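# Flip the toast in the pan using the turner

## Task

Use the steel turner (spatula) to flip the slice of toast so it rests flat inside the frying pan with its browned side facing up; letting it fall or tip over from higher than about a finger's width may be judged a drop. Afterwards set the turner on the table, away from both the pan and the toast and not on the hot plate. The hand and arm may never make contact with the toast or with any part of the pan, handle included, or the attempt fails immediately. Because the pan and hot plate are loose, the pan has to finish level and centred on the hot plate. At the end the hand must have fully released the turner, neither gripping it even slightly nor bearing much of its weight, and must have moved away.

## Robot and tools

Robot: one arm on a base (possibly on a mounting block, which counts as arm) ending in a right-hand, five-finger robotic hand. There is one camera, cam_wrist (504x504), on the wrist. The arm's joints have limited speed and acceleration, and commands are smoothed with roughly 0.17 s lag, so after big motions the arm may not yet be at its goal.

Frames: the scene frame has its origin on the table top under the base, +z up, +y to the left when facing along +x. Results report the hand point's position (m) and orientation quaternion (w,x,y,z) plus velocities in this frame; the printed position gets less accurate at long reach. The hand point sits 0.05 m in front of the palm, where index pad and thumb tip meet in a pinch. Its own axes: +z runs along the straightened fingers (fingertips 0.06-0.07 m beyond it), +y points out of the palm, +x goes across the palm away from the thumb. A bracket on the little-finger side of the wrist protrudes and can collide. Rotating the hand shifts the hand point slightly.

The row (shared by execute_actions and move): a single list of 14 numbers, each in [-1, 1]: dx, dy, dz, rx, ry, rz, little, ring, middle, index, thumb_bend, thumb_turn, force_limit, speed. The first six are an offset, not a pose: a displacement of the hand point expressed in the hand point's own axes, counted from its pose in the most recent result that showed it (or, before any such result, and for later calls inside the same reply, from where the robot stands when the action begins). 1.0 equals 0.6 m for dx-dz or 180 degrees for rx-rz; rx, ry, rz form one rotation vector. All rows of one action are counted from that same base pose, not chained. Sending all zeros pulls the arm back to that base pose; it is not a pause. Each step the controller clips the command to within 100 mm and 16 degrees of the measured pose and favours position over orientation if it cannot do both.

The six hand values are absolute targets: for each finger +1 is straight/open and -1 is curled shut; thumb_bend +1 straight, -1 bent; thumb_turn +1 beside the palm, -1 across in front of it. A pinch is roughly index -0.22, thumb_bend -0.75, thumb_turn -0.57. force_limit maps -1..+1 linearly to about 0..10 N fingertip force (0..15 N for the two thumb motors) at which a closing motor halts; speed maps -1..+1 to near zero up to full speed (whole travel in 0.6 s). A motor only starts when its target changes by 0.01 or more, then locks once at target or at force_limit. To grip gently close at speed -0.9 or below. To release, send targets more open than hand_measured. With the thumb fully turned in, the whole hand can wrap objects 0.035-0.08 m across.

Tools:
- execute_actions {"actions": [...], "pictures": bool}: the list holds nothing (just read state), one action {"rows": [[14 numbers], ...], "steps": n} with 1-15 rows and n up to 15 control steps of 1/30 s (default 15; the final row repeats to fill), or one wait {"steps": n} up to 300 steps counted from the previous result, reply time included.
- move {"target": row, "speed": m/s 0.002-0.5 (default 0.25; turning up to twice that in rad/s), "stop_force": N 13-80 optional}: drives the hand point in a straight line toward the offset target over 0.5-10 s; hand values are sent at the start. It does not avoid obstacles and can overshoot speed. stop_force halts the path when push against the motion rises by that much on the wrist sensor; only reliable for very slow, non-rotating moves. Omit it when backing off a surface. The result adds a move: line with the ending (done, off_target, moving, held, fault, contact) and limits (paced = pose clipped, held = some steps blocked) and the distance to target.
- wait {"seconds": 0-10}: lets time pass with no new command.
- zoom_image {"camera": "cam_wrist", "region": [x0,y0,x1,y1]}: enlarged crop, at most 504x504 pixels, origin top-left.
- show_instructions: shows the reference pages.
- finished_scene {"scene": number}: ends and grades the current scene; irreversible. Answering without a tool call also ends things.

Result lines: state pose and velocities; joint positions and torques (noisy, offset, not zero in free air); Wrist force and Wrist torque in hand axes (offset up to ~5.5 N, noise ~3.4 N, saturation ~100 N, pushes point back into the arm; may read no reading at first); hand_measured, hand_stopped_by (moving, target, force, stalled, fault), hand_load_n (positive = finger pushed open; near 0 means the grip is lost); hand_force_limit, hand_speed; Hand target when available; pose unreachable and HELD where the clearance check altered or blocked commands; MOTOR HOT warnings from 70 °C.

Cautions: the arm is stiff, so pressing even slightly past a firm contact can trigger a stop. Contact torque at a joint limit (wrist joints 50.2 N m, elbow 139, shoulder 306) or 150 N external force causes a 10 s fault stop; a held load counts. Motors above 85 °C brake the arm for minutes. Keep the hand and arm away from the toast and pan, do not shove the pan or hot plate, do not drop or tip the toast from height, keep everything on the table, and expect occasional small nudges to loose objects. Open the hand completely and withdraw before finishing.

Each tool is called after "Call:" as name([rows], argument=value, ...), one row to a line, values as JSON.

Reference images:

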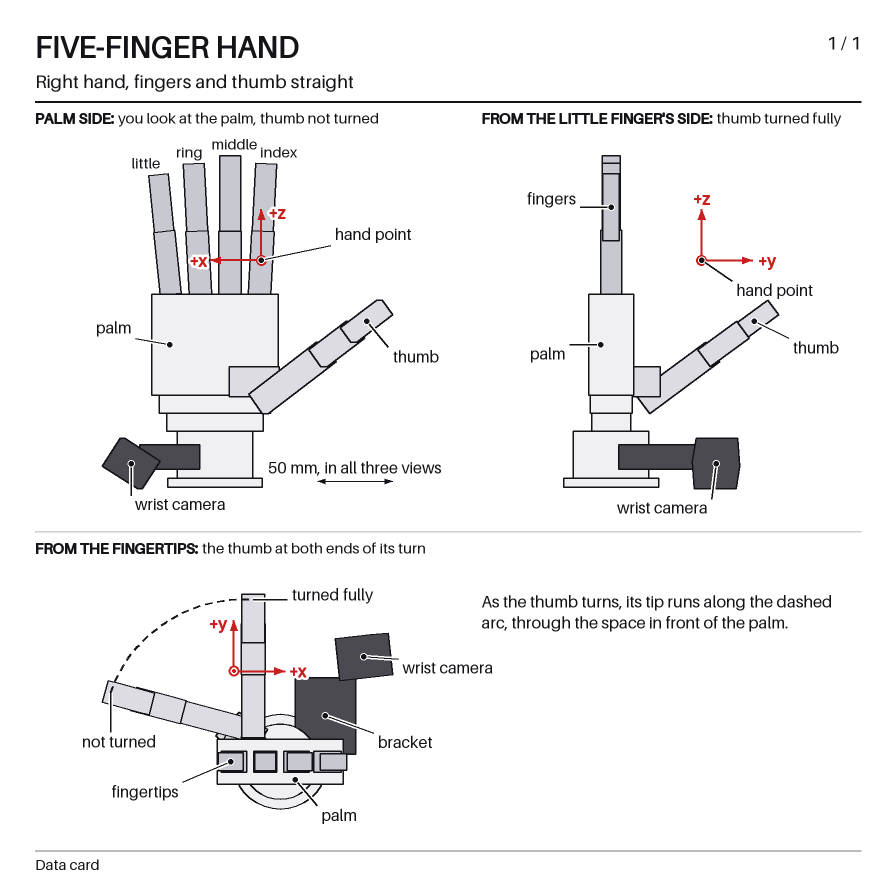

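## Session

I'll start by looking at the current state.

Call:
execute_actions(actions=[])

Scene clock: 0.00 s of 6003.00 s.
end_effector_position=(+1.1448, +0.3414, +0.1420) hand_measured=(+1.000, +1.000, +1.000, +1.000, +1.000, +1.000) hand_load_n=(+0.0, +0.0, +0.0, +0.0, +0.0, +0.0) hand_stopped_by=(target, target, target, target, target, target) hand_force_limit=0.00 hand_speed=-0.80 end_effector_quat_wxyz=(+0.591, +0.715, +0.322, +0.190) end_effector_velocity=(+0.000, +0.000, -0.000) end_effector_angular_velocity=(+0.001, -0.000, +0.001)
Joint positions: [ 0.352 -0.086  0.114  0.571  2.702  0.449]
Joint velocities: [-0.    -0.     0.    -0.001 -0.002  0.   ]
Joint torques (N m, as the arm reports them, + toward a larger angle): no reading
Wrist force (N, on the end effector, along its own x y z axes, offset not removed): no reading
Wrist torque (N m, same axes, about the end effector's origin, offset not removed): no reading
Hand target: +1.145, +0.341, +0.142; +0.591, +0.715, +0.322, +0.190

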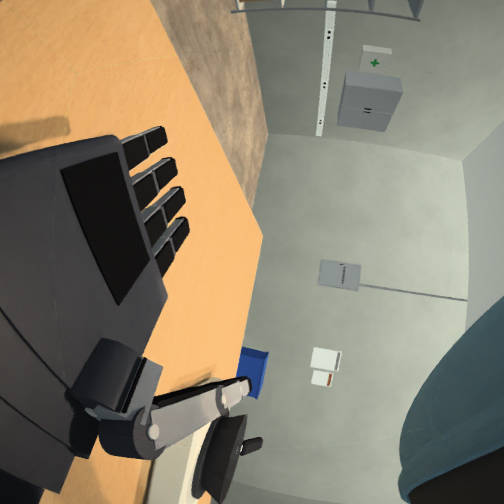

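Call:
move(target=[-0.443, 0.4775, -0.322, 0.43, 0, 0, 1, 1, 1, 1, 1, 1, 0, -0.8], speed=0.25)

Scene clock: 23.67 s of 6003.00 s.
end_effector_position=(+0.8930, +0.2724, +0.4913) hand_measured=(+1.000, +1.000, +1.000, +1.000, +1.000, +1.000) hand_load_n=(+0.0, +0.0, +0.0, +0.0, +0.0, +0.0) hand_stopped_by=(target, target, target, target, target, target) hand_force_limit=0.00 hand_speed=-0.80 end_effector_quat_wxyz=(+0.018, +0.926, +0.377, -0.031) end_effector_velocity=(-0.002, -0.002, +0.002) end_effector_angular_velocity=(+0.006, +0.008, -0.003)
Joint positions: [ 0.173 -0.493  0.035  2.08   1.606  0.983]
Joint velocities: [-0.004 -0.001 -0.001  0.009 -0.007 -0.001]
Joint torques (N m, as the arm reports them, + toward a larger angle): [ -12.21 -121.95  -45.04    6.     -1.9    -1.69]
Wrist force (N, on the end effector, along its own x y z axes, offset not removed): [1.0 2.3 -4.5]
Wrist torque (N m, same axes, about the end effector's origin, offset not removed): [0.59 -0.11 -0.16]
Hand target: +0.893, +0.272, +0.492; +0.018, +0.926, +0.377, -0.031
Off the commanded pose: 0.002 m, 3 deg.
elbow stopped short: the move would have taken joint 3 (elbow) straighter than the controller allows; a more bent joint 3 avoids this.
After step 90, 17.33 s passed at rest.
move: off_target

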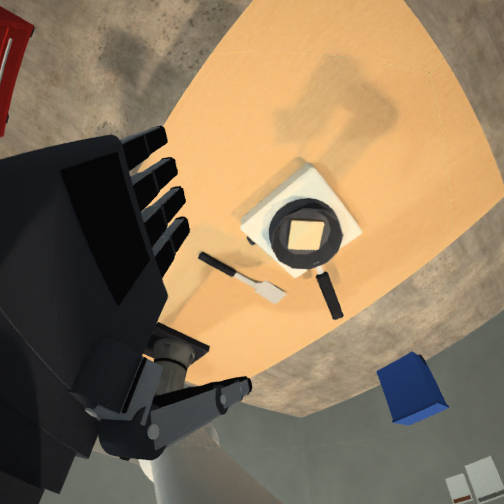

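Call:
zoom_image(camera="cam_wrist", region=[180, 140, 380, 340])

Region (180, 140, 380, 340) of cam_wrist's 504x504 image, scaled by 2.520, with more detail than that image has.

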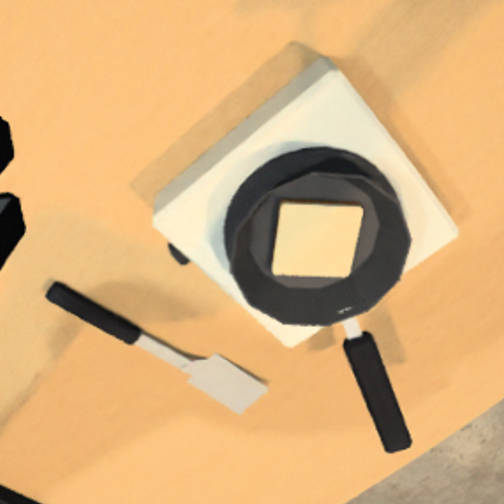

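Call:
move(target=[-0.3333, 0, 0, 0, 0, 0, 1, 1, 1, 1, 1, 1, 0, -0.8], speed=0.25)

Scene clock: 45.03 s of 6003.00 s.
end_effector_position=(+0.7506, +0.1333, +0.5058) hand_measured=(+1.000, +1.000, +1.000, +1.000, +1.000, +1.000) hand_load_n=(+0.0, +0.0, +0.0, +0.0, +0.0, +0.0) hand_stopped_by=(target, target, target, target, target, target) hand_force_limit=0.00 hand_speed=-0.80 end_effector_quat_wxyz=(+0.019, +0.926, +0.377, -0.031) end_effector_velocity=(-0.002, -0.001, +0.000) end_effector_angular_velocity=(+0.002, -0.005, +0.003)
Joint positions: [ 0.027 -1.061  1.025  1.653  1.614  0.838]
Joint velocities: [-0.002 -0.008  0.01  -0.007 -0.002 -0.005]
Joint torques (N m, as the arm reports them, + toward a larger angle): [-14.39 -90.56 -32.16   2.12  -2.25  -2.  ]
Wrist force (N, on the end effector, along its own x y z axes, offset not removed): [1.1 2.3 0.3]
Wrist torque (N m, same axes, about the end effector's origin, offset not removed): [0.41 -0.18 -0.10]
Hand target: +0.750, +0.133, +0.506; +0.019, +0.926, +0.377, -0.031
Off the commanded pose: 0.001 m, 0 deg.
After step 90, 16.90 s passed at rest.
move: done

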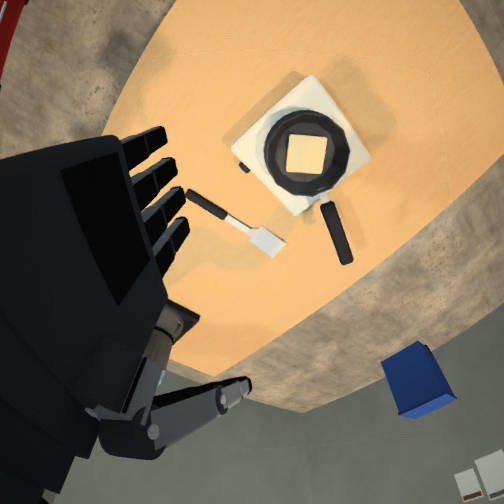

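Call:
zoom_image(camera="cam_wrist", region=[170, 60, 390, 280])

Region (170, 60, 390, 280) of cam_wrist's 504x504 image, scaled by 2.291, with more detail than that image has.

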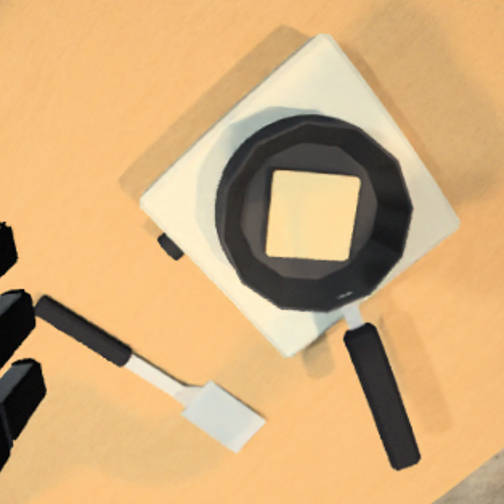

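Call:
move(target=[0, 0, 0.25, 0, 0, 0, 1, 1, 1, 1, 1, 1, 0, -0.8], speed=0.25)

Call:
zoom_image(camera="cam_wrist", region=[160, 40, 460, 340])

Scene clock: 74.07 s of 6003.00 s.
end_effector_position=(+0.7440, +0.1245, +0.3566) hand_measured=(+1.000, +1.000, +1.000, +1.000, +1.000, +1.000) hand_load_n=(+0.0, +0.0, +0.0, +0.0, +0.0, +0.0) hand_stopped_by=(target, target, target, target, target, target) hand_force_limit=0.00 hand_speed=-0.80 end_effector_quat_wxyz=(+0.019, +0.926, +0.377, -0.031) end_effector_velocity=(+0.000, -0.000, -0.003) end_effector_angular_velocity=(-0.000, -0.001, +0.000)
Joint positions: [ 0.018 -1.052  1.274  1.395  1.614  0.829]
Joint velocities: [-0.     0.001  0.004 -0.006  0.    -0.   ]
Joint torques (N m, as the arm reports them, + toward a larger angle): [-12.42 -66.56 -32.3    1.87   2.67  -1.86]
Wrist force (N, on the end effector, along its own x y z axes, offset not removed): [-0.6 5.9 -2.7]
Wrist torque (N m, same axes, about the end effector's origin, offset not removed): [1.05 0.20 -0.20]
Hand target: +0.744, +0.124, +0.356; +0.019, +0.926, +0.377, -0.031
Off the commanded pose: 0.000 m, 0 deg.
After step 90, 24.77 s passed at rest.
move: done

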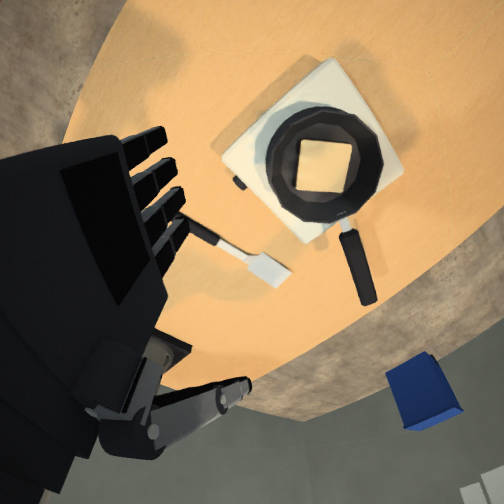

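Region (160, 40, 460, 340) of cam_wrist's 504x504 image, scaled by 1.680, with more detail than that image has.

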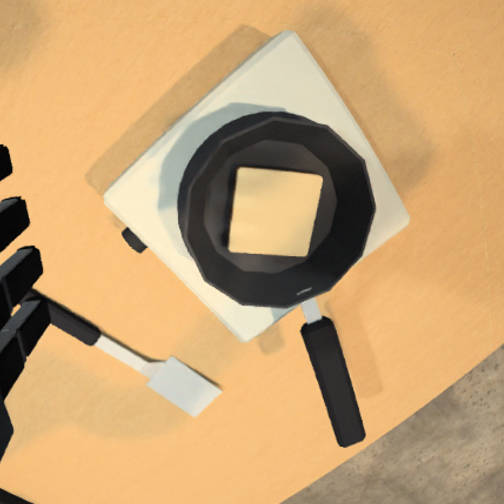

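Call:
move(target=[0.128, -0.311, 0.3335, 0, -0.222, 0, 1, 1, 1, 1, 1, 1, 0, -0.8], speed=0.25)

Scene clock: 188.93 s of 6003.00 s.
end_effector_position=(+0.6592, +0.2993, +0.1494) hand_measured=(+1.000, +1.000, +1.000, +1.000, +1.000, +1.000) hand_load_n=(+0.0, +0.0, +0.0, +0.0, +0.0, +0.0) hand_stopped_by=(target, target, target, target, target, target) hand_force_limit=0.00 hand_speed=-0.80 end_effector_quat_wxyz=(+0.146, +0.860, +0.347, -0.345) end_effector_velocity=(-0.000, +0.002, -0.002) end_effector_angular_velocity=(-0.004, +0.003, +0.000)
Joint positions: [ 0.36  -0.61   1.194  1.705  1.844  1.273]
Joint velocities: [ 0.002  0.005 -0.003  0.003  0.001  0.003]
Joint torques (N m, as the arm reports them, + toward a larger angle): [  9.48 -83.59 -42.     6.23  -1.76   2.26]
Wrist force (N, on the end effector, along its own x y z axes, offset not removed): [-0.1 5.3 0.4]
Wrist torque (N m, same axes, about the end effector's origin, offset not removed): [0.73 -0.08 -0.15]
Hand target: +0.659, +0.300, +0.149; +0.146, +0.859, +0.347, -0.345
Off the commanded pose: 0.001 m, 0 deg.
After step 90, 109.83 s passed at rest.
move: done

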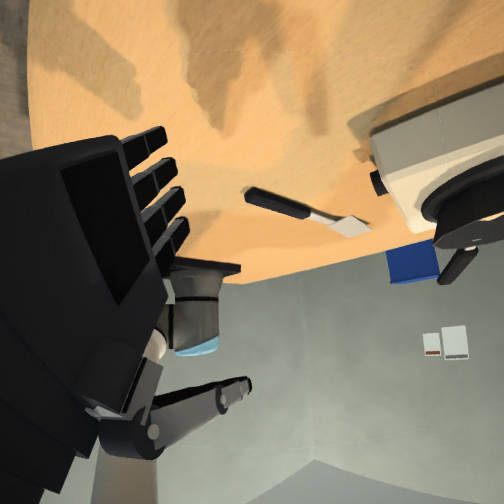

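Call:
zoom_image(camera="cam_wrist", region=[224, 100, 504, 300])

Region (224, 100, 504, 300) of cam_wrist's 504x504 image, scaled by 1.800, with more detail than that image has; it fills the top 360 rows of this view, and the rest is white.

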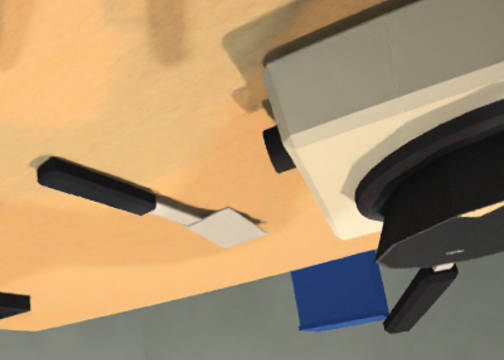

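Call:
zoom_image(camera="cam_wrist", region=[236, 160, 386, 260])

Region (236, 160, 386, 260) of cam_wrist's 504x504 image, scaled by 3.360, with more detail than that image has.

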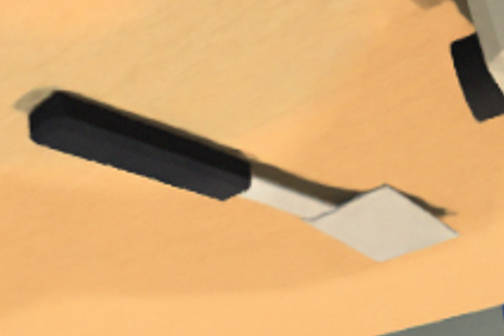

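Call:
execute_actions([
  {"rows": [[0,0,0,0,0,0,-1,-1,-1,-1,1,-1,0,0.5]], "steps": 15},
])

Call:
wait(seconds=0.5)

Scene clock: 223.83 s of 6003.00 s.
end_effector_position=(+0.6591, +0.2994, +0.1493) hand_measured=(+0.008, +0.008, +0.008, +0.008, +1.000, +0.150) hand_load_n=(+0.0, +0.0, -0.5, +0.0, +0.0, -0.5) hand_stopped_by=(moving, moving, moving, moving, target, moving) hand_force_limit=0.00 hand_speed=0.50 end_effector_quat_wxyz=(+0.146, +0.860, +0.347, -0.345) end_effector_velocity=(+0.000, -0.001, -0.001) end_effector_angular_velocity=(-0.000, +0.001, -0.001)
Joint positions: [ 0.36  -0.61   1.194  1.705  1.844  1.273]
Joint velocities: [-0.001  0.001  0.    -0.    -0.     0.   ]
Joint torques (N m, as the arm reports them, + toward a larger angle): [ -12.5  -113.9   -24.18    2.23    2.91   -1.79]
Wrist force (N, on the end effector, along its own x y z axes, offset not removed): [1.2 8.0 -1.8]
Wrist torque (N m, same axes, about the end effector's origin, offset not removed): [1.22 -0.23 0.27]
Hand target: +0.659, +0.299, +0.149; +0.146, +0.860, +0.347, -0.345
Off the commanded pose: 0.000 m, 0 deg.
Steps of this call (steps 1 to 90: nothing new was sent; then 31.40 s passed at rest; steps 91 to 105: all 15 steps of this action). Readings (end_effector_position | what the end effector reports):
91: (+0.6591, +0.2995, +0.1492) | hand_measured=(+1.000, +1.000, +1.000, +1.000, +1.000, +1.000) hand_load_n=(+0.0, +0.0, +0.0, +0.0, +0.0, +0.0) hand_stopped_by=(moving, moving, moving, moving, target, moving) hand_force_limit=0.00 hand_speed=0.50
92: (+0.6591, +0.2995, +0.1492) | hand_measured=(+1.000, +1.000, +1.000, +1.000, +1.000, +1.000) hand_load_n=(+0.0, +0.0, +0.0, +0.0, +0.0, +0.0) hand_stopped_by=(moving, moving, moving, moving, target, moving) hand_force_limit=0.00 hand_speed=0.50
94: (+0.6591, +0.2996, +0.1492) | hand_measured=(+0.926, +0.924, +0.924, +0.924, +1.000, +0.936) hand_load_n=(+0.0, -0.5, -0.5, -0.5, +0.0, -0.5) hand_stopped_by=(moving, moving, moving, moving, target, moving) hand_force_limit=0.00 hand_speed=0.50
98: (+0.6592, +0.2995, +0.1492) | hand_measured=(+0.592, +0.592, +0.592, +0.592, +1.000, +0.650) hand_load_n=(+0.0, -0.5, -0.5, -0.5, +0.0, -0.5) hand_stopped_by=(moving, moving, moving, moving, target, moving) hand_force_limit=0.00 hand_speed=0.50
105: the state above

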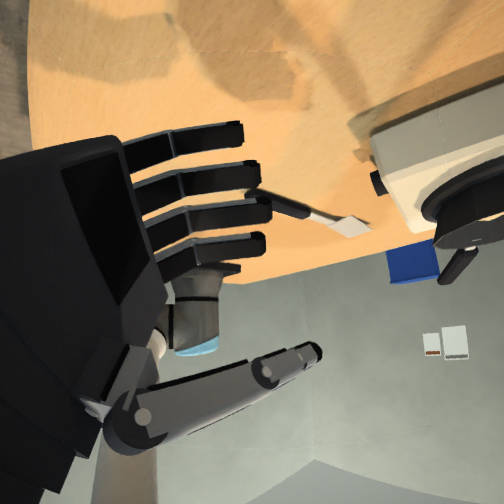

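Scene clock: 224.33 s of 6003.00 s.
end_effector_position=(+0.6592, +0.2993, +0.1494) hand_measured=(-1.000, -1.000, -1.000, -1.000, +1.000, -0.922) hand_load_n=(+0.0, +0.0, +0.0, +0.0, +0.0, -0.5) hand_stopped_by=(moving, moving, moving, moving, target, moving) hand_force_limit=0.00 hand_speed=0.50 end_effector_quat_wxyz=(+0.146, +0.860, +0.347, -0.345) end_effector_velocity=(-0.000, +0.001, +0.000) end_effector_angular_velocity=(+0.001, -0.002, +0.001)
Joint positions: [ 0.36  -0.61   1.194  1.705  1.844  1.273]
Joint velocities: [ 0.001 -0.001 -0.    -0.001 -0.    -0.   ]
Joint torques (N m, as the arm reports them, + toward a larger angle): [ -13.3  -114.13  -24.71    2.26    2.88   -1.78]
Wrist force (N, on the end effector, along its own x y z axes, offset not removed): [-0.4 4.5 0.5]
Wrist torque (N m, same axes, about the end effector's origin, offset not removed): [0.74 0.07 -0.13]
Hand target: +0.659, +0.299, +0.149; +0.146, +0.860, +0.347, -0.345
Off the commanded pose: 0.000 m, 0 deg.
Steps of this call (steps 1 to 15: nothing new was sent). Readings (end_effector_position | what the end effector reports):
1: (+0.6591, +0.2994, +0.1493) | hand_measured=(-0.074, -0.076, -0.076, -0.076, +1.000, +0.078) hand_load_n=(+0.0, +0.0, -0.5, +0.0, +0.0, -0.5) hand_stopped_by=(moving, moving, moving, moving, target, moving) hand_force_limit=0.00 hand_speed=0.50
2: (+0.6591, +0.2994, +0.1493) | hand_measured=(-0.158, -0.158, -0.158, -0.158, +1.000, +0.008) hand_load_n=(+0.0, +0.0, +0.0, +0.0, +0.0, -0.5) hand_stopped_by=(moving, moving, moving, moving, target, moving) hand_force_limit=0.00 hand_speed=0.50
4: (+0.6591, +0.2994, +0.1494) | hand_measured=(-0.324, -0.326, -0.326, -0.326, +1.000, -0.136) hand_load_n=(+0.0, +0.0, +0.0, +0.0, +0.0, -0.5) hand_stopped_by=(moving, moving, moving, moving, target, moving) hand_force_limit=0.00 hand_speed=0.50
8: (+0.6592, +0.2994, +0.1494) | hand_measured=(-0.658, -0.658, -0.658, -0.658, +1.000, -0.422) hand_load_n=(+0.0, +0.0, +0.0, +0.0, +0.0, -0.5) hand_stopped_by=(moving, moving, moving, moving, target, moving) hand_force_limit=0.00 hand_speed=0.50
15: the state above

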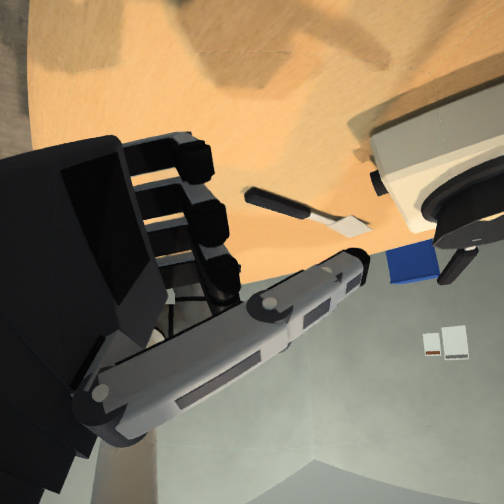

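Call:
move(target=[-0.358, -0.124, -0.352, 0.3956, 0.1217, 0, 0.3, 0.3, 0.3, 0.3, 1, -1, 0, 0.5], speed=0.3)

Scene clock: 338.40 s of 6003.00 s.
end_effector_position=(+0.6001, +0.3499, +0.4496) hand_measured=(+0.300, +0.300, +0.300, +0.300, +1.000, -1.000) hand_load_n=(+0.0, +0.0, +0.0, +0.0, +0.0, +0.0) hand_stopped_by=(target, target, target, target, target, target) hand_force_limit=0.00 hand_speed=0.50 end_effector_quat_wxyz=(-0.442, +0.831, +0.103, -0.323) end_effector_velocity=(-0.001, +0.001, +0.002) end_effector_angular_velocity=(+0.010, +0.004, -0.006)
Joint positions: [ 0.037 -0.968  1.366  2.16   0.791  0.933]
Joint velocities: [-0.002 -0.004  0.007  0.006 -0.008 -0.009]
Joint torques (N m, as the arm reports them, + toward a larger angle): [-13.41 -95.   -29.7    5.35  -3.27  -1.85]
Wrist force (N, on the end effector, along its own x y z axes, offset not removed): [0.5 2.4 -2.9]
Wrist torque (N m, same axes, about the end effector's origin, offset not removed): [0.45 -0.01 -0.18]
Hand target: +0.600, +0.350, +0.450; -0.443, +0.830, +0.103, -0.323
Off the commanded pose: 0.001 m, 0 deg.
After step 90, 108.30 s passed at rest.
move: done

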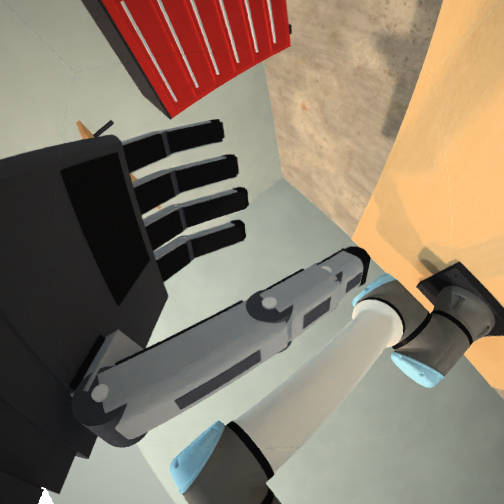

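Call:
move(target=[0, 0, 0, -0.0282, 0.3209, -0.0173, 0.3, 0.3, 0.3, 0.3, 1, -1, 0, 0.5], speed=0.25)

Scene clock: 352.93 s of 6003.00 s.
end_effector_position=(+0.6001, +0.3499, +0.4500) hand_measured=(+0.300, +0.300, +0.300, +0.300, +1.000, -1.000) hand_load_n=(+0.0, +0.0, +0.0, +0.0, +0.0, +0.0) hand_stopped_by=(target, target, target, target, target, target) hand_force_limit=0.00 hand_speed=0.50 end_effector_quat_wxyz=(-0.410, +0.898, -0.087, +0.133) end_effector_velocity=(-0.000, -0.000, -0.000) end_effector_angular_velocity=(-0.002, -0.009, -0.012)
Joint positions: [ 0.002 -1.416  1.575  0.935  0.771  1.986]
Joint velocities: [ 0.001 -0.008  0.006 -0.017  0.008  0.015]
Joint torques (N m, as the arm reports them, + toward a larger angle): [  9.01 -66.85 -33.9    1.34   1.14   2.09]
Wrist force (N, on the end effector, along its own x y z axes, offset not removed): [-0.4 0.9 -2.1]
Wrist torque (N m, same axes, about the end effector's origin, offset not removed): [0.12 0.11 -0.26]
Hand target: +0.600, +0.350, +0.450; -0.410, +0.898, -0.087, +0.134
Off the commanded pose: 0.000 m, 0 deg.
After step 90, 8.93 s passed at rest.
move: done

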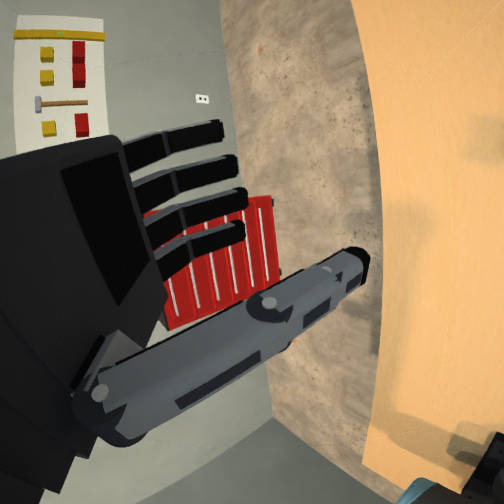

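Call:
move(target=[0.158, -0.008, 0.052, 0.2686, 0.1751, -0.0145, 0.3, 0.3, 0.3, 0.3, 1, -1, 0, 0.5], speed=0.25)

Scene clock: 362.17 s of 6003.00 s.
end_effector_position=(+0.6995, +0.3500, +0.4499) hand_measured=(+0.300, +0.300, +0.300, +0.300, +1.000, -1.000) hand_load_n=(+0.0, +0.0, +0.0, +0.0, +0.0, +0.0) hand_stopped_by=(target, target, target, target, target, target) hand_force_limit=0.00 hand_speed=0.50 end_effector_quat_wxyz=(+0.695, -0.589, +0.110, -0.397) end_effector_velocity=(+0.001, +0.000, -0.000) end_effector_angular_velocity=(+0.011, -0.010, +0.001)
Joint positions: [-0.099 -1.637  2.14  -0.986  0.678  3.205]
Joint velocities: [ 0.001  0.004  0.008 -0.033  0.006  0.017]
Joint torques (N m, as the arm reports them, + toward a larger angle): [ 11.16 -22.12 -35.13  -4.92   3.31   1.83]
Wrist force (N, on the end effector, along its own x y z axes, offset not removed): [-2.9 5.6 -3.1]
Wrist torque (N m, same axes, about the end effector's origin, offset not removed): [1.02 0.54 -0.30]
Hand target: +0.700, +0.350, +0.450; +0.696, -0.588, +0.110, -0.397
Off the commanded pose: 0.001 m, 0 deg.
After step 90, 3.57 s passed at rest.
move: done

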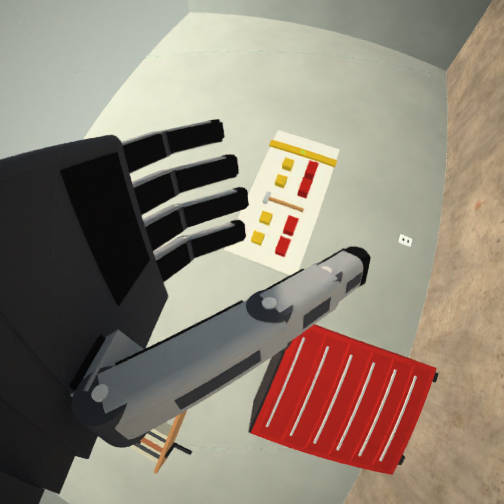

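Call:
move(target=[-0.534, 0.034, -0.268, -0.0274, -0.4308, 0, 0.3, 0.3, 0.3, 0.3, 1, -1, 0, 0.5], speed=0.3)

Scene clock: 376.20 s of 6003.00 s.
end_effector_position=(+0.3971, +0.4504, +0.2855) hand_measured=(+0.300, +0.300, +0.300, +0.300, +1.000, -1.000) hand_load_n=(+0.0, +0.0, +0.0, +0.0, +0.0, +0.0) hand_stopped_by=(target, target, target, target, target, target) hand_force_limit=0.00 hand_speed=0.50 end_effector_quat_wxyz=(-0.587, +0.735, +0.333, -0.064) end_effector_velocity=(-0.001, +0.001, -0.001) end_effector_angular_velocity=(-0.003, +0.001, +0.004)
Joint positions: [ 0.126 -1.584  2.13  -1.216 -0.488  3.429]
Joint velocities: [ 0.004  0.001  0.    -0.004 -0.002  0.005]
Joint torques (N m, as the arm reports them, + toward a larger angle): [  9.18 -22.73 -49.05  -3.51  -0.81   1.91]
Wrist force (N, on the end effector, along its own x y z axes, offset not removed): [5.1 4.4 -2.3]
Wrist torque (N m, same axes, about the end effector's origin, offset not removed): [0.82 -0.68 0.31]
Hand target: +0.397, +0.451, +0.285; -0.587, +0.735, +0.334, -0.064
Off the commanded pose: 0.001 m, 0 deg.
After step 90, 8.13 s passed at rest.
move: done

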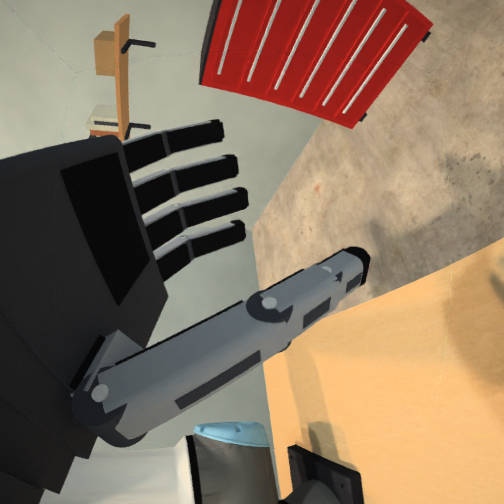

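Call:
move(target=[-0.216, 0.36, -0.544, -0.014, -0.3063, -0.0405, 0.3, 0.3, 0.3, 0.3, 1, -1, 0, 0.5], speed=0.3)

Scene clock: 391.17 s of 6003.00 s.
end_effector_position=(+0.5451, +0.0904, +0.1497) hand_measured=(+0.300, +0.300, +0.300, +0.300, +1.000, -1.000) hand_load_n=(+0.0, +0.0, +0.0, +0.0, +0.0, +0.0) hand_stopped_by=(target, target, target, target, target, target) hand_force_limit=0.00 hand_speed=0.50 end_effector_quat_wxyz=(-0.353, +0.613, +0.612, -0.353) end_effector_velocity=(+0.001, -0.003, -0.002) end_effector_angular_velocity=(-0.002, +0.001, +0.006)
Joint positions: [-0.089 -1.207  1.851 -1.168 -1.63   3.092]
Joint velocities: [-0.001  0.003 -0.    -0.002 -0.008 -0.002]
Joint torques (N m, as the arm reports them, + toward a larger angle): [-10.47 -50.19 -44.87  -1.78  -2.17  -2.16]
Wrist force (N, on the end effector, along its own x y z axes, offset not removed): [1.4 7.0 -1.4]
Wrist torque (N m, same axes, about the end effector's origin, offset not removed): [1.16 -0.17 0.03]
Hand target: +0.545, +0.090, +0.150; -0.353, +0.613, +0.612, -0.353
Off the commanded pose: 0.000 m, 0 deg.
After step 90, 9.67 s passed at rest.
move: done

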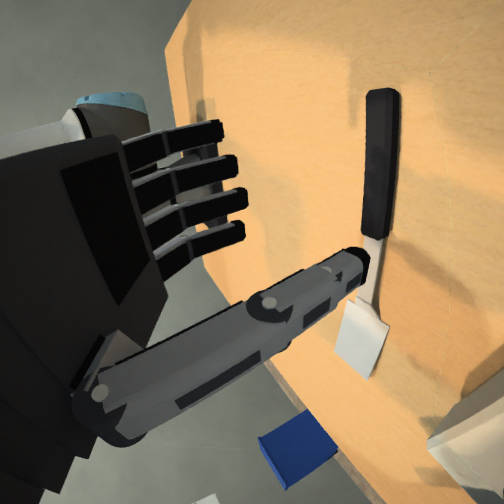

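Call:
move(target=[0, 0.118, 0.095, 0, -0.0168, -0.0097, 0.3, 0.3, 0.3, 0.3, 0.6, -1, 0, 0.5], speed=0.15)

Scene clock: 414.43 s of 6003.00 s.
end_effector_position=(+0.5312, +0.0906, +0.0602) hand_measured=(+0.300, +0.300, +0.300, +0.300, +0.600, -1.000) hand_load_n=(+0.0, +0.0, +0.0, +0.0, +0.0, +0.0) hand_stopped_by=(target, target, target, target, target, target) hand_force_limit=0.00 hand_speed=0.50 end_effector_quat_wxyz=(-0.342, +0.594, +0.631, -0.364) end_effector_velocity=(-0.001, +0.000, -0.002) end_effector_angular_velocity=(+0.000, +0.001, +0.001)
Joint positions: [-0.072 -1.124  1.929 -1.333 -1.668  3.07 ]
Joint velocities: [ 0.     0.002  0.002 -0.003 -0.001 -0.001]
Joint torques (N m, as the arm reports them, + toward a larger angle): [  8.47 -50.36 -21.23  -1.87  -2.09  -1.7 ]
Wrist force (N, on the end effector, along its own x y z axes, offset not removed): [3.2 4.2 0.7]
Wrist torque (N m, same axes, about the end effector's origin, offset not removed): [0.52 -0.55 0.07]
Hand target: +0.531, +0.091, +0.060; -0.342, +0.594, +0.631, -0.364
Off the commanded pose: 0.000 m, 0 deg.
After step 90, 19.10 s passed at rest.
move: done

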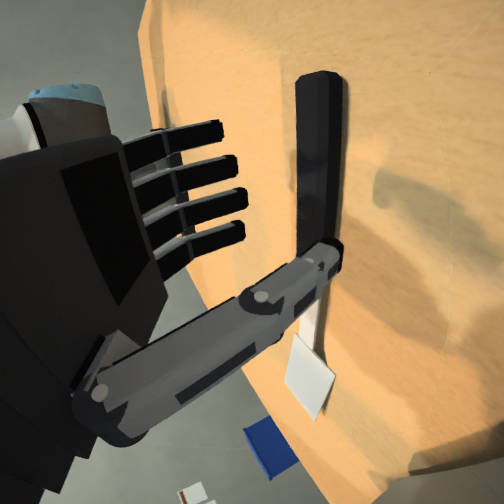

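Call:
zoom_image(camera="cam_wrist", region=[200, 50, 420, 290])

Region (200, 50, 420, 290) of cam_wrist's 504x504 image, scaled by 2.100, with more detail than that image has; it fills the left 462 columns of this view, and the rest is white.

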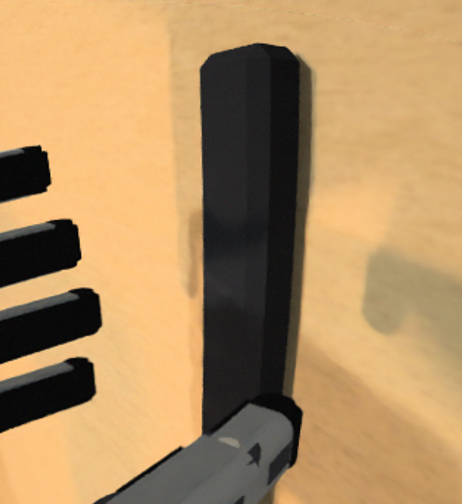

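Call:
move(target=[0, 0.0367, 0.0365, 0, 0, 0, 0.3, 0.3, 0.3, 0.3, 0.6, -1, 0, 0.5], speed=0.05)

Scene clock: 441.53 s of 6003.00 s.
end_effector_position=(+0.5234, +0.0901, +0.0305) hand_measured=(+0.300, +0.300, +0.300, +0.300, +0.600, -1.000) hand_load_n=(+0.0, +0.0, +0.0, +0.0, +0.0, +0.0) hand_stopped_by=(target, target, target, target, target, target) hand_force_limit=0.00 hand_speed=0.50 end_effector_quat_wxyz=(-0.342, +0.594, +0.631, -0.364) end_effector_velocity=(-0.001, +0.000, -0.003) end_effector_angular_velocity=(+0.000, +0.001, -0.001)
Joint positions: [-0.073 -1.095  1.957 -1.39  -1.669  3.07 ]
Joint velocities: [ 0.     0.004  0.002 -0.005  0.001  0.   ]
Joint torques (N m, as the arm reports them, + toward a larger angle): [-12.5  -53.09 -20.99  -2.58  -2.25  -1.89]
Wrist force (N, on the end effector, along its own x y z axes, offset not removed): [-0.9 1.0 -3.9]
Wrist torque (N m, same axes, about the end effector's origin, offset not removed): [0.28 0.35 -0.30]
Hand target: +0.523, +0.090, +0.030; -0.342, +0.594, +0.631, -0.364
Off the commanded pose: 0.000 m, 0 deg.
After step 90, 23.07 s passed at rest.
move: done

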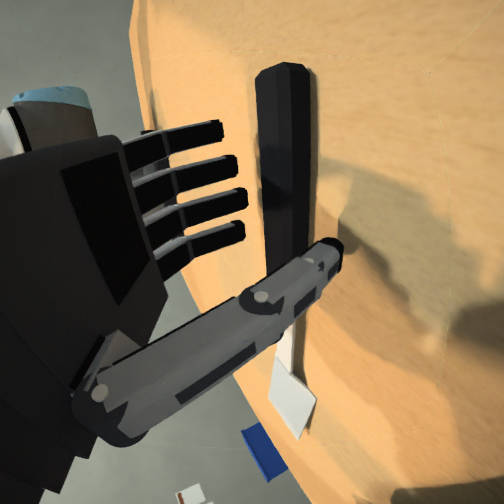

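Call:
zoom_image(camera="cam_wrist", region=[140, 50, 420, 330])

Region (140, 50, 420, 330) of cam_wrist's 504x504 image, scaled by 1.800, with more detail than that image has.

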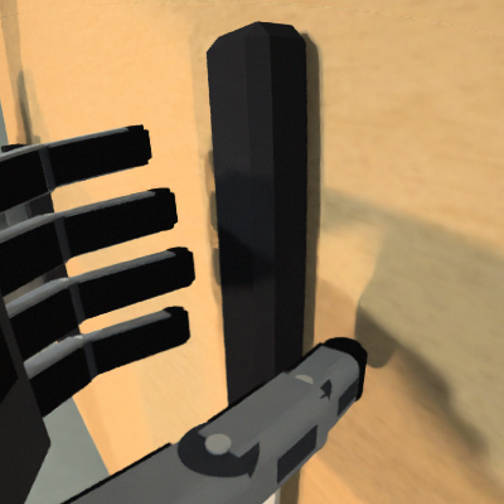

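Call:
move(target=[0, 0.0087, 0.005, 0, 0, 0, 0.3, 0.3, 0.3, 0.3, 0.4, -1, 0, 0.0], speed=0.01, stop_force=13)

Scene clock: 448.50 s of 6003.00 s.
end_effector_position=(+0.5234, +0.0901, +0.0248) hand_measured=(+0.300, +0.300, +0.300, +0.300, +0.400, -1.000) hand_load_n=(+0.0, +0.0, +0.0, +0.0, +0.0, +0.0) hand_stopped_by=(target, target, target, target, target, target) hand_force_limit=0.00 hand_speed=0.00 end_effector_quat_wxyz=(-0.342, +0.594, +0.631, -0.364) end_effector_velocity=(-0.000, -0.001, -0.002) end_effector_angular_velocity=(-0.002, +0.001, +0.003)
Joint positions: [-0.073 -1.087  1.959 -1.399 -1.669  3.07 ]
Joint velocities: [ 0.001  0.004  0.001 -0.003 -0.003  0.   ]
Joint torques (N m, as the arm reports them, + toward a larger angle): [  8.27 -52.93 -20.7   -2.13   1.96   1.89]
Wrist force (N, on the end effector, along its own x y z axes, offset not removed): [-0.7 0.3 -1.9]
Wrist torque (N m, same axes, about the end effector's origin, offset not removed): [0.15 0.17 -0.38]
Hand target: +0.523, +0.090, +0.024; -0.342, +0.594, +0.631, -0.364
Off the commanded pose: 0.000 m, 0 deg.
After step 90, 3.17 s passed at rest.
move: done

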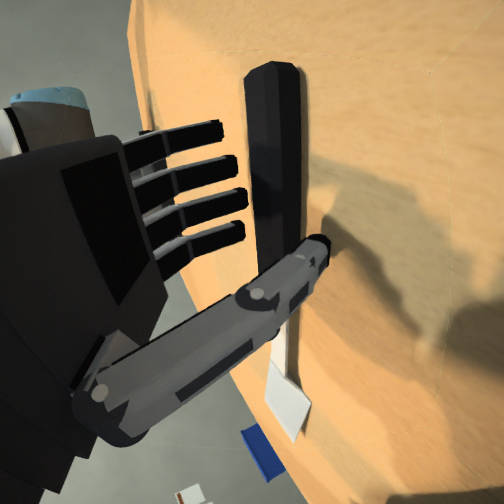

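Call:
move(target=[0, 0.0072, 0.0042, 0, 0, 0, 0.3, 0.3, 0.3, 0.3, 0.4, -1, 0, 0.0], speed=0.008, stop_force=13)

Scene clock: 451.70 s of 6003.00 s.
end_effector_position=(+0.5234, +0.0901, +0.0216) hand_measured=(+0.300, +0.300, +0.300, +0.300, +0.398, -1.000) hand_load_n=(+0.0, +0.0, +0.0, +0.0, -2.5, -0.5) hand_stopped_by=(target, target, target, target, target, target) hand_force_limit=0.00 hand_speed=0.00 end_effector_quat_wxyz=(-0.342, +0.594, +0.631, -0.364) end_effector_velocity=(-0.001, +0.001, +0.002) end_effector_angular_velocity=(+0.001, +0.001, +0.000)
Joint positions: [-0.073 -1.083  1.96  -1.404 -1.668  3.07 ]
Joint velocities: [ 0.001 -0.002  0.     0.003  0.001 -0.   ]
Joint torques (N m, as the arm reports them, + toward a larger angle): [  8.99 -66.62 -17.77   1.37   1.8    1.23]
Wrist force (N, on the end effector, along its own x y z axes, offset not removed): [-1.1 -11.8 -17.4]
Wrist torque (N m, same axes, about the end effector's origin, offset not removed): [-0.15 0.16 -0.27]
Hand target: +0.523, +0.090, +0.022; -0.342, +0.594, +0.631, -0.364
Off the commanded pose: 0.002 m, 0 deg.
move: contact

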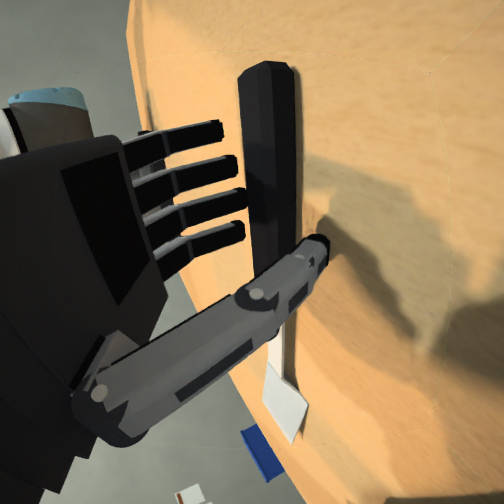

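Call:
move(target=[0, -0.003, -0.0017, 0, 0, 0, 0.0, 0.0, 0.0, 0.0, 0.4, -1, -0.7, -0.7], speed=0.01)

Scene clock: 455.67 s of 6003.00 s.
end_effector_position=(+0.5233, +0.0901, +0.0237) hand_measured=(+0.000, +0.000, +0.000, +0.000, +0.400, -1.000) hand_load_n=(+0.0, +0.0, +0.0, +0.0, +0.0, +0.0) hand_stopped_by=(target, target, target, target, target, target) hand_force_limit=-0.70 hand_speed=-0.70 end_effector_quat_wxyz=(-0.342, +0.594, +0.631, -0.364) end_effector_velocity=(-0.000, -0.000, +0.000) end_effector_angular_velocity=(-0.001, +0.001, +0.001)
Joint positions: [-0.073 -1.086  1.959 -1.401 -1.668  3.07 ]
Joint velocities: [-0.     0.    -0.     0.001 -0.001  0.   ]
Joint torques (N m, as the arm reports them, + toward a larger angle): [-12.01 -80.21 -38.12   1.65  -0.11  -1.81]
Wrist force (N, on the end effector, along its own x y z axes, offset not removed): [4.7 2.4 2.0]
Wrist torque (N m, same axes, about the end effector's origin, offset not removed): [0.29 -0.74 0.16]
Hand target: +0.523, +0.090, +0.024; -0.342, +0.594, +0.631, -0.364
Off the commanded pose: 0.000 m, 0 deg.
After step 90, 0.10 s passed at rest.
move: done

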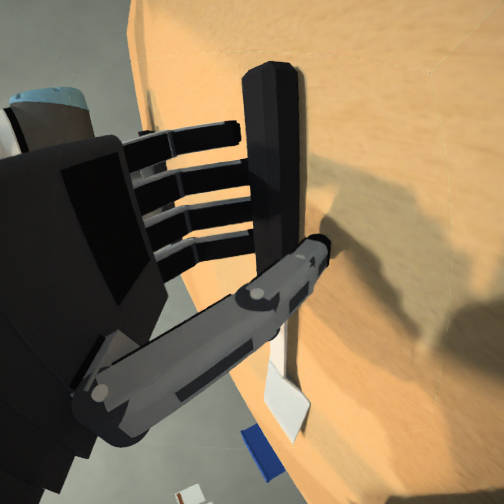

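Call:
zoom_image(camera="cam_wrist", region=[160, 50, 380, 290])

Region (160, 50, 380, 290) of cam_wrist's 504x504 image, scaled by 2.100, with more detail than that image has; it fills the left 462 columns of this view, and the rest is white.

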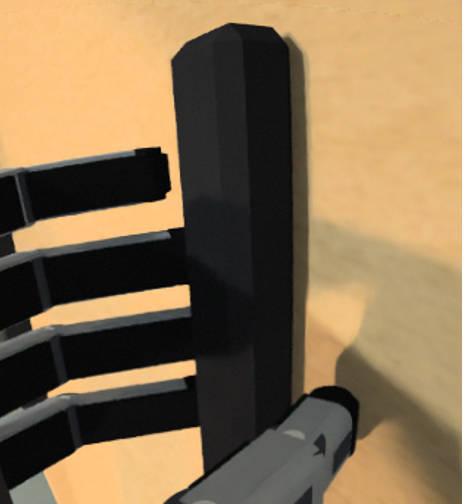

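Call:
execute_actions([
  {"rows": [[0,0,0,0,0,0,-0.1,-0.5,-0.5,-0.5,-0.4,-1,-0.8,-0.8]], "steps": 15},
], pictures=false)

Call:
wait(seconds=1.5)

Scene clock: 462.20 s of 6003.00 s.
end_effector_position=(+0.5233, +0.0901, +0.0237) hand_measured=(-0.100, -0.132, -0.132, -0.132, +0.316, -1.000) hand_load_n=(+0.0, +0.0, +0.5, +0.0, +0.0, +0.0) hand_stopped_by=(moving, moving, moving, moving, moving, target) hand_force_limit=-0.80 hand_speed=-0.80 end_effector_quat_wxyz=(-0.342, +0.594, +0.631, -0.364) end_effector_velocity=(+0.001, -0.001, +0.000) end_effector_angular_velocity=(-0.001, -0.002, +0.001)
Joint positions: [-0.073 -1.086  1.959 -1.401 -1.668  3.07 ]
Joint velocities: [-0.    -0.001 -0.    -0.002 -0.001  0.   ]
Joint torques (N m, as the arm reports them, + toward a larger angle): [ -6.82 -73.21 -36.64  -1.7   -0.97  -1.7 ]
Wrist force (N, on the end effector, along its own x y z axes, offset not removed): [1.2 5.4 2.4]
Wrist torque (N m, same axes, about the end effector's origin, offset not removed): [0.77 -0.38 -0.01]
Hand target: +0.523, +0.090, +0.024; -0.342, +0.594, +0.631, -0.364
Off the commanded pose: 0.000 m, 0 deg.
Steps of this call (steps 1 to 90: nothing new was sent; then 3.03 s passed at rest; steps 91 to 105: all 15 steps of this action). Readings (end_effector_position | what the end effector reports):
91: (+0.5233, +0.0901, +0.0237) | hand_measured=(+0.000, +0.000, +0.000, +0.000, +0.400, -1.000) hand_load_n=(+0.0, +0.0, +0.0, +0.0, +0.0, +0.0) hand_stopped_by=(moving, moving, moving, moving, moving, target) hand_force_limit=-0.80 hand_speed=-0.80
92: (+0.5233, +0.0901, +0.0237) | hand_measured=(+0.000, +0.000, +0.000, +0.000, +0.400, -1.000) hand_load_n=(+0.0, +0.0, +0.0, +0.0, +0.0, +0.0) hand_stopped_by=(moving, moving, moving, moving, moving, target) hand_force_limit=-0.80 hand_speed=-0.80
94: (+0.5233, +0.0901, +0.0237) | hand_measured=(-0.010, -0.010, -0.010, -0.010, +0.394, -1.000) hand_load_n=(+0.0, +0.0, +0.0, +0.0, +0.0, +0.0) hand_stopped_by=(moving, moving, moving, moving, moving, target) hand_force_limit=-0.80 hand_speed=-0.80
98: (+0.5233, +0.0901, +0.0237) | hand_measured=(-0.054, -0.054, -0.054, -0.054, +0.366, -1.000) hand_load_n=(+0.0, +0.0, +0.5, +0.0, +0.0, +0.0) hand_stopped_by=(moving, moving, moving, moving, moving, target) hand_force_limit=-0.80 hand_speed=-0.80
105: the state above

Scene clock: 463.70 s of 6003.00 s.
end_effector_position=(+0.5234, +0.0901, +0.0237) hand_measured=(-0.100, -0.208, -0.142, -0.164, +0.314, -1.000) hand_load_n=(+0.0, +3.5, +0.5, +1.5, +3.5, +0.5) hand_stopped_by=(target, force, force, force, force, target) hand_force_limit=-0.80 hand_speed=-0.80 end_effector_quat_wxyz=(-0.342, +0.594, +0.631, -0.364) end_effector_velocity=(+0.001, +0.001, +0.000) end_effector_angular_velocity=(+0.000, -0.002, -0.001)
Joint positions: [-0.073 -1.086  1.959 -1.401 -1.668  3.07 ]
Joint velocities: [ 0.001 -0.001 -0.    -0.001  0.001  0.   ]
Joint torques (N m, as the arm reports them, + toward a larger angle): [  9.22 -56.52 -33.01  -2.51   2.16  -1.75]
Wrist force (N, on the end effector, along its own x y z axes, offset not removed): [2.5 0.5 1.4]
Wrist torque (N m, same axes, about the end effector's origin, offset not removed): [0.24 -0.37 -0.13]
Hand target: +0.523, +0.090, +0.024; -0.342, +0.594, +0.631, -0.364
Off the commanded pose: 0.000 m, 0 deg.
Steps of this call (steps 1 to 45: nothing new was sent). Readings (end_effector_position | what the end effector reports):
1: (+0.5233, +0.0901, +0.0237) | hand_measured=(-0.100, -0.144, -0.142, -0.144, +0.312, -1.000) hand_load_n=(+0.0, +0.0, +2.5, +0.0, +2.0, +0.5) hand_stopped_by=(target, moving, force, moving, force, target) hand_force_limit=-0.80 hand_speed=-0.80
2: (+0.5233, +0.0901, +0.0237) | hand_measured=(-0.100, -0.154, -0.142, -0.154, +0.312, -1.000) hand_load_n=(+0.0, +0.0, +2.5, +0.5, +2.0, +0.0) hand_stopped_by=(target, moving, force, moving, force, target) hand_force_limit=-0.80 hand_speed=-0.80
4: (+0.5234, +0.0901, +0.0237) | hand_measured=(-0.100, -0.176, -0.142, -0.164, +0.312, -1.000) hand_load_n=(+0.0, +0.0, +1.0, +2.5, +2.5, +0.0) hand_stopped_by=(target, moving, force, force, force, target) hand_force_limit=-0.80 hand_speed=-0.80
8: (+0.5234, +0.0901, +0.0237) | hand_measured=(-0.100, -0.208, -0.142, -0.164, +0.314, -1.000) hand_load_n=(+0.0, +3.5, +0.5, +1.5, +3.5, +0.0) hand_stopped_by=(target, force, force, force, force, target) hand_force_limit=-0.80 hand_speed=-0.80
45: the state above

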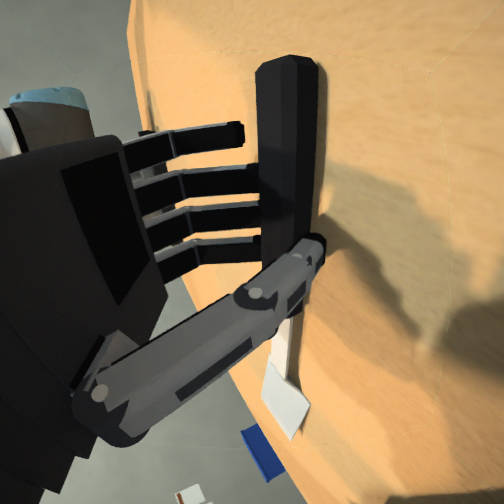

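Call:
execute_actions([
  {"rows": [[0,0,0,0,0,0,-0.1,-0.5,-0.6,-0.6,-0.4,-1,0.1,-0.92]], "steps": 15},
], pictures=false)

Call:
wait(seconds=1.0)

Scene clock: 470.43 s of 6003.00 s.
end_effector_position=(+0.5233, +0.0901, +0.0237) hand_measured=(-0.100, -0.210, -0.162, -0.190, +0.314, -1.000) hand_load_n=(+0.0, +0.5, +5.5, +6.5, +6.0, +0.0) hand_stopped_by=(target, force, force, force, force, target) hand_force_limit=0.10 hand_speed=-0.92 end_effector_quat_wxyz=(-0.342, +0.594, +0.631, -0.364) end_effector_velocity=(+0.000, -0.000, -0.000) end_effector_angular_velocity=(-0.000, -0.001, +0.000)
Joint positions: [-0.073 -1.086  1.959 -1.401 -1.668  3.07 ]
Joint velocities: [-0.    -0.    -0.    -0.001 -0.     0.   ]
Joint torques (N m, as the arm reports them, + toward a larger angle): [  7.21 -58.93 -26.66  -2.5    2.07  -1.73]
Wrist force (N, on the end effector, along its own x y z axes, offset not removed): [-3.9 -6.0 -1.9]
Wrist torque (N m, same axes, about the end effector's origin, offset not removed): [0.26 0.23 -0.19]
Hand target: +0.523, +0.090, +0.024; -0.342, +0.594, +0.631, -0.364
Off the commanded pose: 0.000 m, 0 deg.
Steps of this call (steps 1 to 90: nothing new was sent; then 3.23 s passed at rest; steps 91 to 105: all 15 steps of this action). Readings (end_effector_position | what the end effector reports):
91: (+0.5233, +0.0901, +0.0237) | hand_measured=(-0.100, -0.208, -0.142, -0.164, +0.314, -1.000) hand_load_n=(+0.0, +3.5, +0.5, +1.5, +3.5, +0.5) hand_stopped_by=(target, force, moving, moving, force, target) hand_force_limit=0.10 hand_speed=-0.92
92: (+0.5233, +0.0901, +0.0237) | hand_measured=(-0.100, -0.208, -0.142, -0.164, +0.314, -1.000) hand_load_n=(+0.0, +3.5, +0.5, +1.5, +3.5, +0.5) hand_stopped_by=(target, force, moving, moving, force, target) hand_force_limit=0.10 hand_speed=-0.92
94: (+0.5233, +0.0901, +0.0237) | hand_measured=(-0.100, -0.208, -0.146, -0.168, +0.314, -1.000) hand_load_n=(+0.0, +3.0, +1.5, +2.5, +3.5, +0.5) hand_stopped_by=(target, force, moving, moving, force, target) hand_force_limit=0.10 hand_speed=-0.92
98: (+0.5233, +0.0901, +0.0237) | hand_measured=(-0.100, -0.210, -0.164, -0.186, +0.314, -1.000) hand_load_n=(+0.0, +0.5, +6.0, +5.0, +6.0, +0.0) hand_stopped_by=(target, force, force, moving, force, target) hand_force_limit=0.10 hand_speed=-0.92
105: the state above

Scene clock: 471.43 s of 6003.00 s.
end_effector_position=(+0.5233, +0.0901, +0.0237) hand_measured=(-0.100, -0.210, -0.162, -0.190, +0.314, -1.000) hand_load_n=(+0.0, +0.5, +5.5, +6.5, +6.0, +0.0) hand_stopped_by=(target, force, force, force, force, target) hand_force_limit=0.10 hand_speed=-0.92 end_effector_quat_wxyz=(-0.342, +0.594, +0.631, -0.364) end_effector_velocity=(-0.000, -0.000, -0.000) end_effector_angular_velocity=(+0.000, +0.002, +0.000)
Joint positions: [-0.073 -1.086  1.959 -1.401 -1.668  3.07 ]
Joint velocities: [-0.     0.001  0.     0.001 -0.    -0.   ]
Joint torques (N m, as the arm reports them, + toward a larger angle): [  2.45 -69.68 -26.22  -2.55   1.85  -1.65]
Wrist force (N, on the end effector, along its own x y z axes, offset not removed): [0.7 -4.5 -5.0]
Wrist torque (N m, same axes, about the end effector's origin, offset not removed): [0.77 -0.23 0.08]
Hand target: +0.523, +0.090, +0.024; -0.342, +0.594, +0.631, -0.364
Off the commanded pose: 0.000 m, 0 deg.
Steps of this call (steps 1 to 30: nothing new was sent). Readings (end_effector_position | what the end effector reports):
1: (+0.5233, +0.0901, +0.0237) | hand_measured=(-0.100, -0.210, -0.162, -0.190, +0.314, -1.000) hand_load_n=(+0.0, +0.5, +5.5, +6.5, +6.0, +0.0) hand_stopped_by=(target, force, force, force, force, target) hand_force_limit=0.10 hand_speed=-0.92
2: (+0.5233, +0.0901, +0.0237) | hand_measured=(-0.100, -0.210, -0.162, -0.190, +0.314, -1.000) hand_load_n=(+0.0, +0.5, +5.5, +6.5, +6.0, +0.0) hand_stopped_by=(target, force, force, force, force, target) hand_force_limit=0.10 hand_speed=-0.92
4: (+0.5233, +0.0901, +0.0237) | hand_measured=(-0.100, -0.210, -0.162, -0.190, +0.314, -1.000) hand_load_n=(+0.0, +0.5, +5.5, +6.5, +6.0, +0.0) hand_stopped_by=(target, force, force, force, force, target) hand_force_limit=0.10 hand_speed=-0.92
8: (+0.5233, +0.0901, +0.0237) | hand_measured=(-0.100, -0.210, -0.162, -0.190, +0.314, -1.000) hand_load_n=(+0.0, +0.5, +5.5, +6.5, +6.0, +0.0) hand_stopped_by=(target, force, force, force, force, target) hand_force_limit=0.10 hand_speed=-0.92
30: the state above

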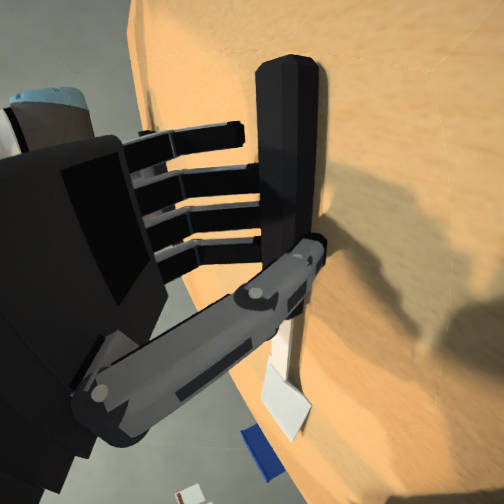

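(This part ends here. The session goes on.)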